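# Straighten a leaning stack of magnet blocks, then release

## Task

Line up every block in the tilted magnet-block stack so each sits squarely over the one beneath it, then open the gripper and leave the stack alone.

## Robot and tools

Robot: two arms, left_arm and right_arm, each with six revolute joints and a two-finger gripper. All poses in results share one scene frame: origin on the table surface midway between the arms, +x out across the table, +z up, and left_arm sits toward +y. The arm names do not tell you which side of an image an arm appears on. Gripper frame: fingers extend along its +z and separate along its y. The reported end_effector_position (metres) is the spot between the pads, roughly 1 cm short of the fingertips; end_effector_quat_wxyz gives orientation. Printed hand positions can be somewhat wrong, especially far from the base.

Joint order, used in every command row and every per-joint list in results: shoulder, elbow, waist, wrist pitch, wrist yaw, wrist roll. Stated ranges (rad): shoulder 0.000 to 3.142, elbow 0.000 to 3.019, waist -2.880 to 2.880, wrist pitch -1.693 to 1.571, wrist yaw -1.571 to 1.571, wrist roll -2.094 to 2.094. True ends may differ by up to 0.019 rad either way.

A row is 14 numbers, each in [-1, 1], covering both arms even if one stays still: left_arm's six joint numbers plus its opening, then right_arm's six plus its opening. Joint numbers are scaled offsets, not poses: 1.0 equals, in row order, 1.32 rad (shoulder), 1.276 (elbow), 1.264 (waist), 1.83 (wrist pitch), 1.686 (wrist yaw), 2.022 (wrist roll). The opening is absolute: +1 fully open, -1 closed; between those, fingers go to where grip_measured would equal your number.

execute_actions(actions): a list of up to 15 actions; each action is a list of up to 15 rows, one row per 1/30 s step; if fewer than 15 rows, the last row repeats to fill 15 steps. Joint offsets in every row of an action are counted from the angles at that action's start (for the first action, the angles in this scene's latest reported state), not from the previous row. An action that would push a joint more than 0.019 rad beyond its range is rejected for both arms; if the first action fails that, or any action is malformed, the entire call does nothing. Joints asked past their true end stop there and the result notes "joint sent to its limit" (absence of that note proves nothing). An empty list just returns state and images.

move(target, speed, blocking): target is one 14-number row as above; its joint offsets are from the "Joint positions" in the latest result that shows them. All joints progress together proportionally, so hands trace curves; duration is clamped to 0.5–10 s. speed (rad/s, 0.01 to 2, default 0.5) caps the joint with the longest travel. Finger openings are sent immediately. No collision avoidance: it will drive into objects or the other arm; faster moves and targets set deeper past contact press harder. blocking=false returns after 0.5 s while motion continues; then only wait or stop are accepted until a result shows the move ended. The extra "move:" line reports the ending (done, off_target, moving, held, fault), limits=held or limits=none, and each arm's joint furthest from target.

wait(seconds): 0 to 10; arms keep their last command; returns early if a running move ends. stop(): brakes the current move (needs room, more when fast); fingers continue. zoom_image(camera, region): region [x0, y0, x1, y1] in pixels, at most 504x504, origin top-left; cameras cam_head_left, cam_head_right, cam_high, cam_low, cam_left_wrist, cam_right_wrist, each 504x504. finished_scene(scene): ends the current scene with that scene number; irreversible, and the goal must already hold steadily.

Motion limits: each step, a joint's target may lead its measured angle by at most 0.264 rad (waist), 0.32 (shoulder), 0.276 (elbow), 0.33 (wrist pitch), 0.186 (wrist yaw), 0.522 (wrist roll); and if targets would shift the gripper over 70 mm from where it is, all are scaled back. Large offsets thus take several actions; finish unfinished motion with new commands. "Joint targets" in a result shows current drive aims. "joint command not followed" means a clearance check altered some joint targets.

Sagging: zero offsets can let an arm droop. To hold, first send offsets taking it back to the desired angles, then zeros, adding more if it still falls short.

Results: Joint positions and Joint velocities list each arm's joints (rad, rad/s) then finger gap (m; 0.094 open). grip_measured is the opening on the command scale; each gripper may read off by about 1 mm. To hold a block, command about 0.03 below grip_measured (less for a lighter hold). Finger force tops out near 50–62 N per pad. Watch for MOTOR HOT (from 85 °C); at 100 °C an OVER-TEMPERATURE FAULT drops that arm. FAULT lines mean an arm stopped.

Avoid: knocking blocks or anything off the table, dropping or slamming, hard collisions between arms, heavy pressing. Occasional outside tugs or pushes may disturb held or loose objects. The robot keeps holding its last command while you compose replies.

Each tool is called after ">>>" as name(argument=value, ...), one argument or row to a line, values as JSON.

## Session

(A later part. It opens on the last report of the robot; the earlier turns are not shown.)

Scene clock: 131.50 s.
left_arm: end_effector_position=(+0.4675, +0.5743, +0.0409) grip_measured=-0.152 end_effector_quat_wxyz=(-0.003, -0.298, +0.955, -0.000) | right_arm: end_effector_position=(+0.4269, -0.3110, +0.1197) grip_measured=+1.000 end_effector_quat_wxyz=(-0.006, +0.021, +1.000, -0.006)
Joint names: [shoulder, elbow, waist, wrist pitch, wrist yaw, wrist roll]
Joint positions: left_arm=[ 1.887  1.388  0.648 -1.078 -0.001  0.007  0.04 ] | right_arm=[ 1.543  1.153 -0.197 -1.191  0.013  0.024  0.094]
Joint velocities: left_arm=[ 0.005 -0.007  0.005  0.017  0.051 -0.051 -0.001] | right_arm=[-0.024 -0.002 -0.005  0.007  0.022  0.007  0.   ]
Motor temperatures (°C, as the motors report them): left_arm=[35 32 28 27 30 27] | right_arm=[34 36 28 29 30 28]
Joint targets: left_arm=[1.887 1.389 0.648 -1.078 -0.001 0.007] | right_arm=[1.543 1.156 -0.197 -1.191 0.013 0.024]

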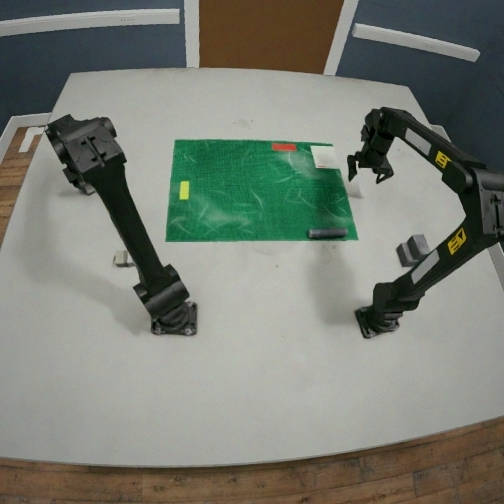

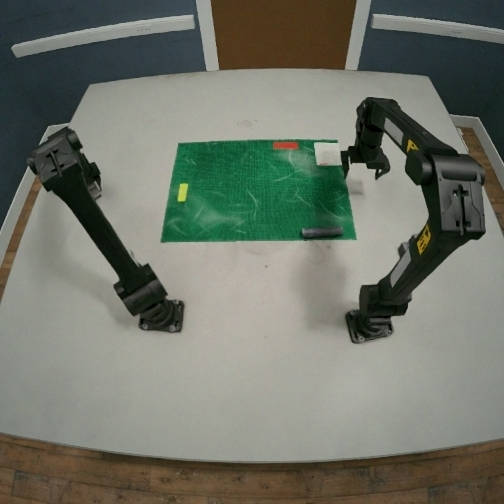

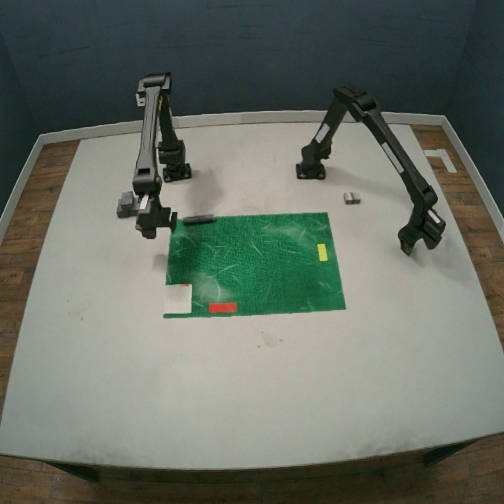

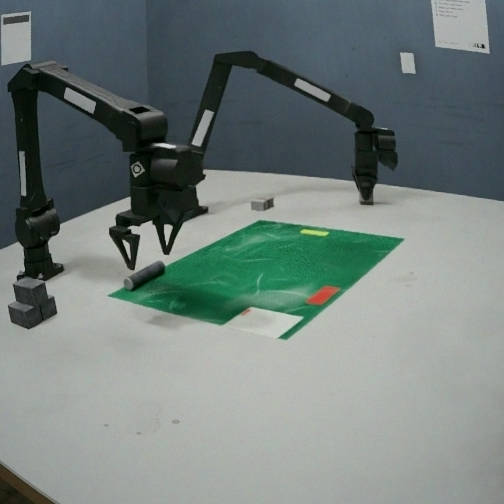

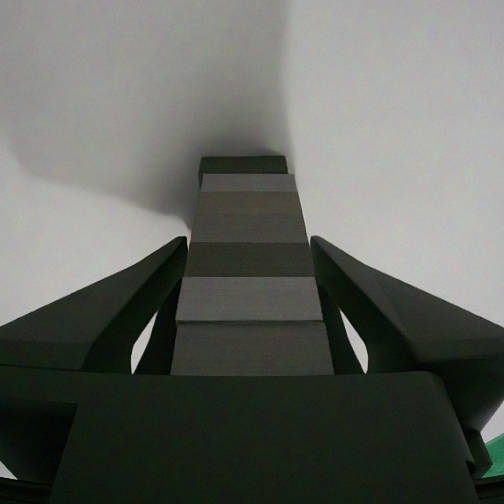

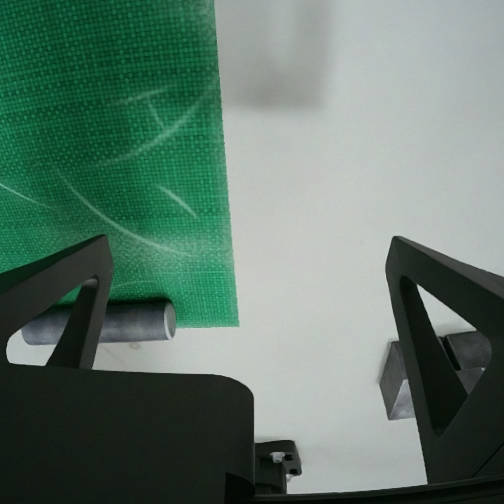

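>>> execute_actions(
  actions=[
    [[0.023,0.005,0,0.022,0,0,-0.15,0,0.01,0,0,0,0,1]],
    [[0,0,0,0,0,0,-0.38,0,0,0,0,0,0,1]],
    [[0,0,0,0,0,0,-0.6,0,0,0,0,0,0,1]],
    [[0,0,0,0,0,0,-0.15,0,0,0,0,0,0,1]],
  ],
)

>>> zoom_image(
  camera="cam_left_wrist",
  region=[150,120,350,320],
)

Scene clock: 134.30 s.
left_arm: end_effector_position=(+0.4707, +0.5774, +0.0324) grip_measured=-0.152 end_effector_quat_wxyz=(+0.001, -0.298, +0.954, +0.002) | right_arm: end_effector_position=(+0.4269, -0.3110, +0.1197) grip_measured=+1.000 end_effector_quat_wxyz=(-0.006, +0.021, +1.000, -0.006)
Joint names: [shoulder, elbow, waist, wrist pitch, wrist yaw, wrist roll]
Joint positions: left_arm=[ 1.903  1.388  0.649 -1.054 -0.004  0.007  0.04 ] | right_arm=[ 1.543  1.153 -0.197 -1.191  0.013  0.024  0.094]
Joint velocities: left_arm=[-0.005 -0.002 -0.005 -0.002 -0.007 -0.037 -0.001] | right_arm=[-0.005 -0.002 -0.015  0.012 -0.022 -0.022  0.   ]
Motor temperatures (°C, as the motors report them): left_arm=[35 32 28 27 30 27] | right_arm=[34 35 28 29 30 28]
Joint targets: left_arm=[1.903 1.388 0.649 -1.054 -0.005 0.007] | right_arm=[1.543 1.153 -0.197 -1.191 0.013 0.024]

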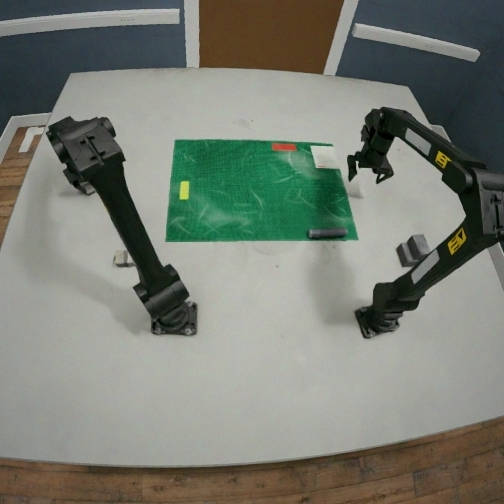

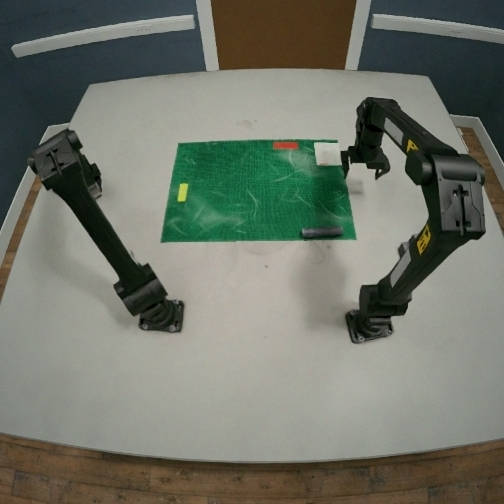

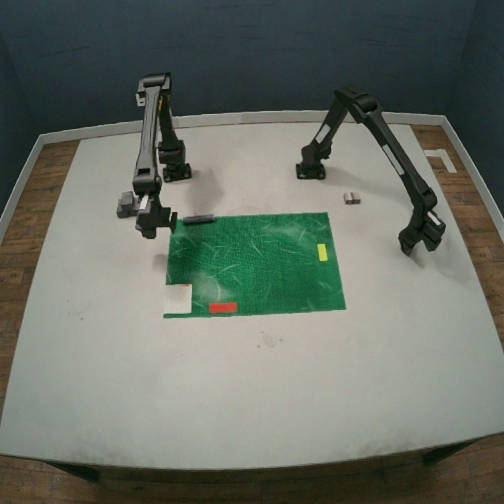

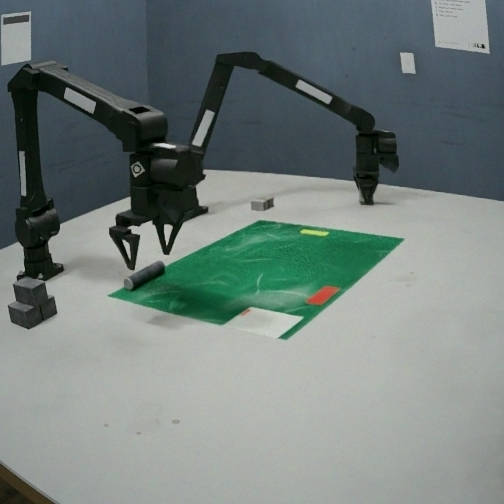

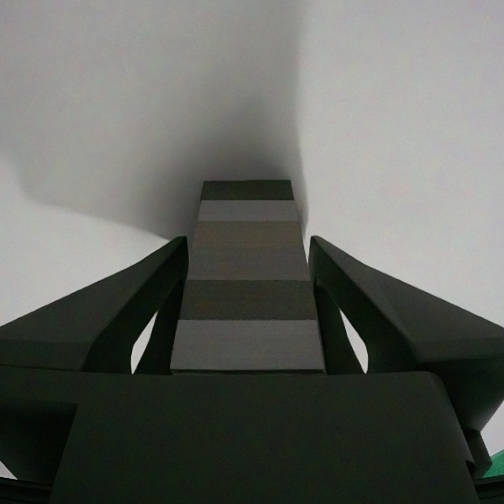

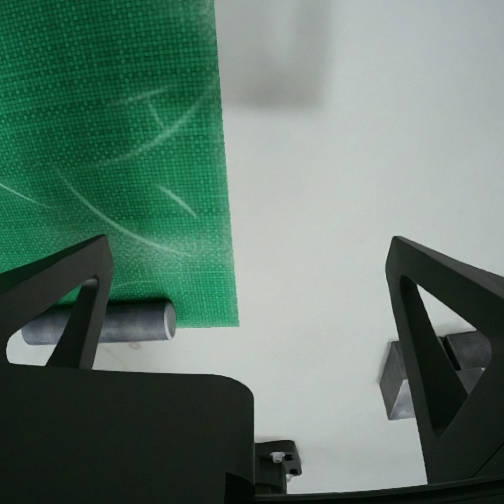

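Region (150, 120, 350, 320) of cam_left_wrist's 504x504 image, scaled by 2.520, with more detail than that image has.

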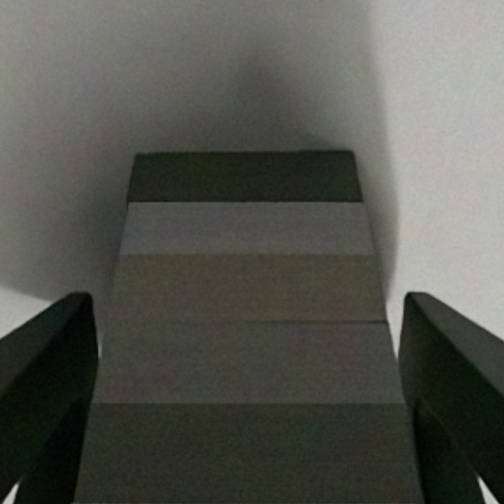

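>>> execute_actions(
  actions=[
    [[-0.04,0.05,0,-0.05,0,0,0.9,0,0.01,0,0,0,0,1]],
    [[-0.05,0.07,0,-0.08,0,0,0.9,0,0,0,0,0,0,1]],
    [[-0.02,0.04,0,-0.03,0,0.26,0.9,0,0,0,0,0,0,1]],
    [[0,0.01,0,0,0,0.26,0.9,0,0,0,0,0,0,1]],
    [[0,0.01,0,0,0,0.26,0.9,0,0,0,0,0,0,1]],
  ],
)

>>> zoom_image(
  camera="cam_left_wrist",
  region=[100,150,400,450],
)

Scene clock: 138.40 s.
left_arm: end_effector_position=(+0.4521, +0.5643, +0.1113) grip_measured=+0.898 end_effector_quat_wxyz=(-0.018, +0.423, +0.906, -0.027) | right_arm: end_effector_position=(+0.4269, -0.3110, +0.1197) grip_measured=+1.000 end_effector_quat_wxyz=(-0.006, +0.021, +1.000, -0.006)
Joint names: [shoulder, elbow, waist, wrist pitch, wrist yaw, wrist roll]
Joint positions: left_arm=[ 1.803  1.465  0.649 -1.297 -0.005  1.487  0.089] | right_arm=[ 1.543  1.153 -0.197 -1.191  0.013  0.024  0.094]
Joint velocities: left_arm=[-0.015 -0.007 -0.005  0.002  0.007  0.11  -0.002] | right_arm=[-0.005  0.002  0.005 -0.012  0.037 -0.022  0.   ]
Motor temperatures (°C, as the motors report them): left_arm=[35 32 28 27 30 27] | right_arm=[34 35 28 29 30 28]
Joint targets: left_arm=[1.803 1.478 0.649 -1.297 -0.005 1.519] | right_arm=[1.543 1.153 -0.197 -1.191 0.013 0.024]

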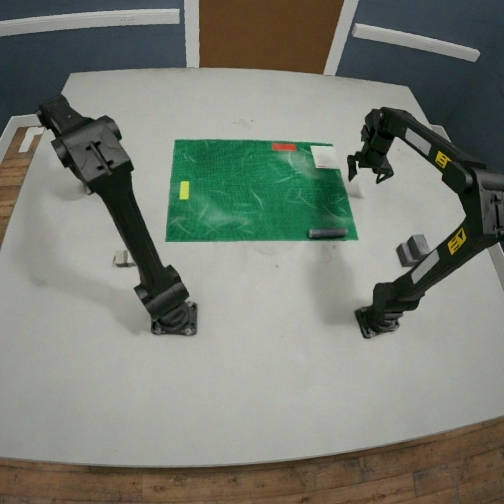

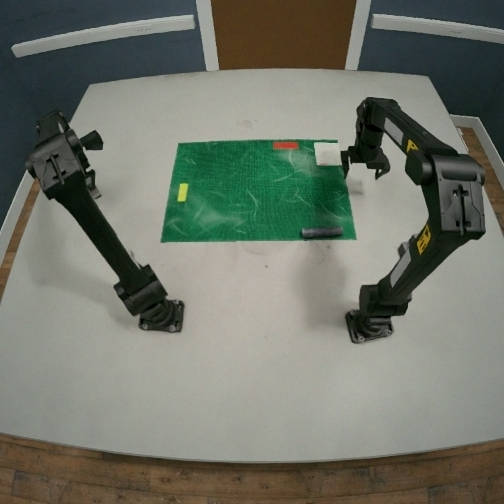

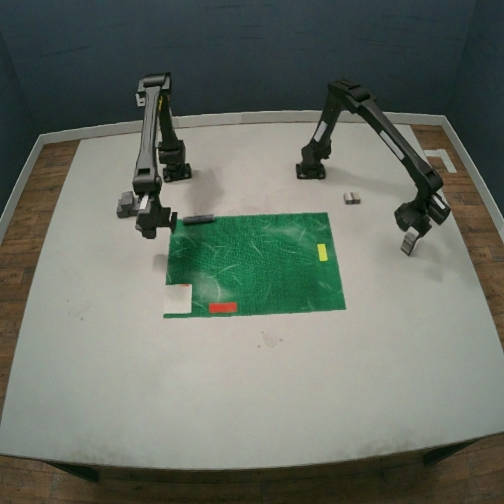

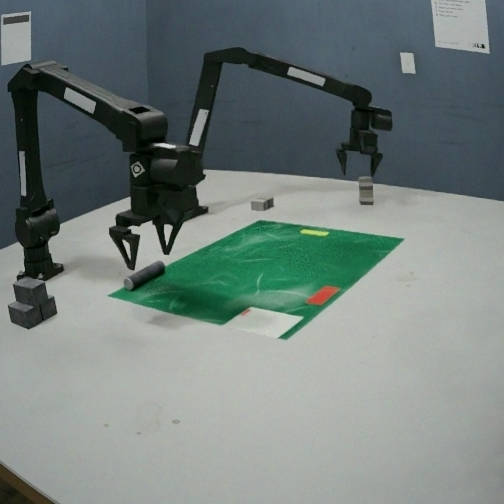

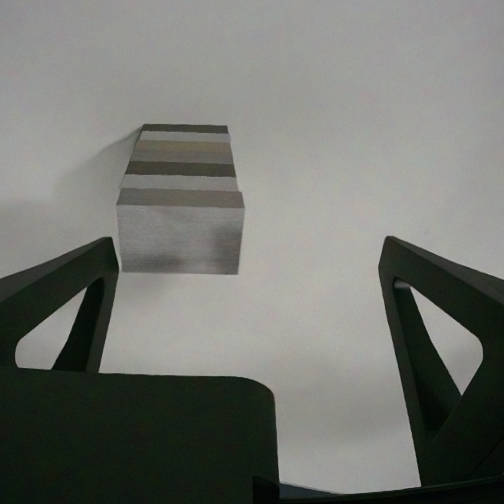

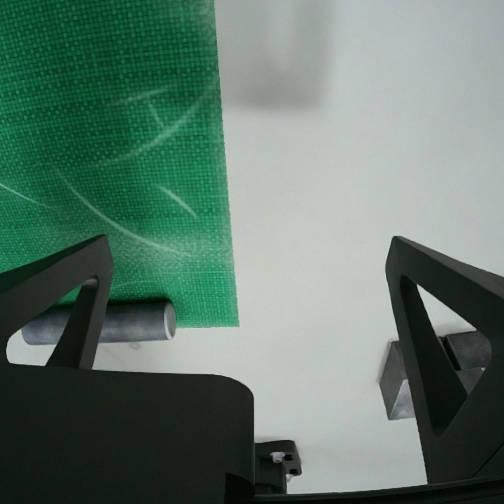

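Region (100, 150, 400, 450) of cam_left_wrist's 504x504 image, scaled by 1.680, with more detail than that image has.

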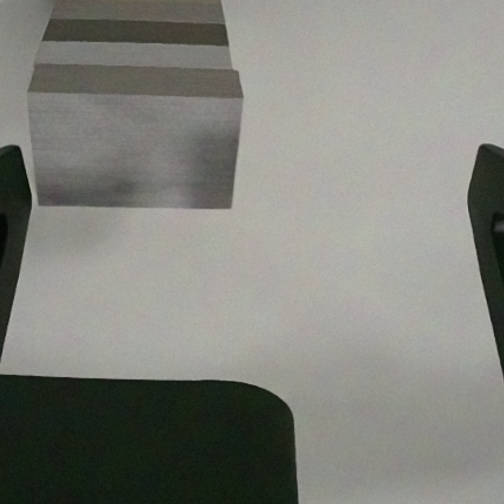

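>>> zoom_image(
  camera="cam_left_wrist",
  region=[105,100,255,250],
)

>>> zoom_image(
  camera="cam_low",
  region=[340,165,390,215],
)

Region (105, 100, 255, 250) of cam_left_wrist's 504x504 image, scaled by 3.360, with more detail than that image has.

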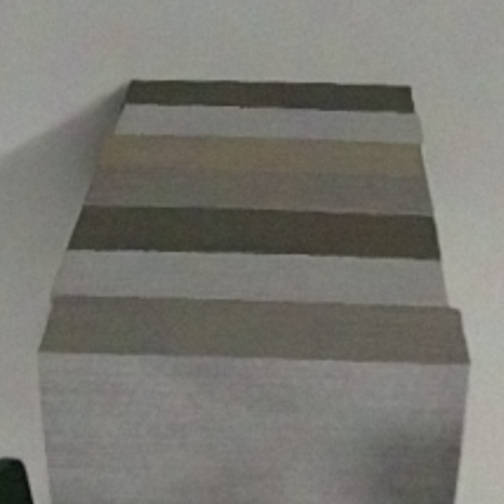

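Region (340, 165, 390, 215) of cam_low's 504x504 image, scaled by 10.080, with more detail than that image has.

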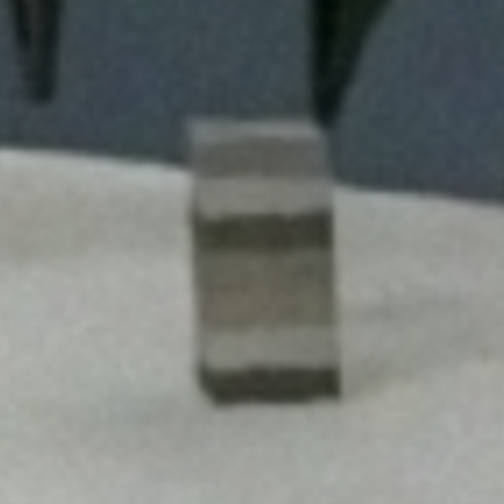

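>>> finished_scene(
  scene=1,
)

The scene is finished: the task was done.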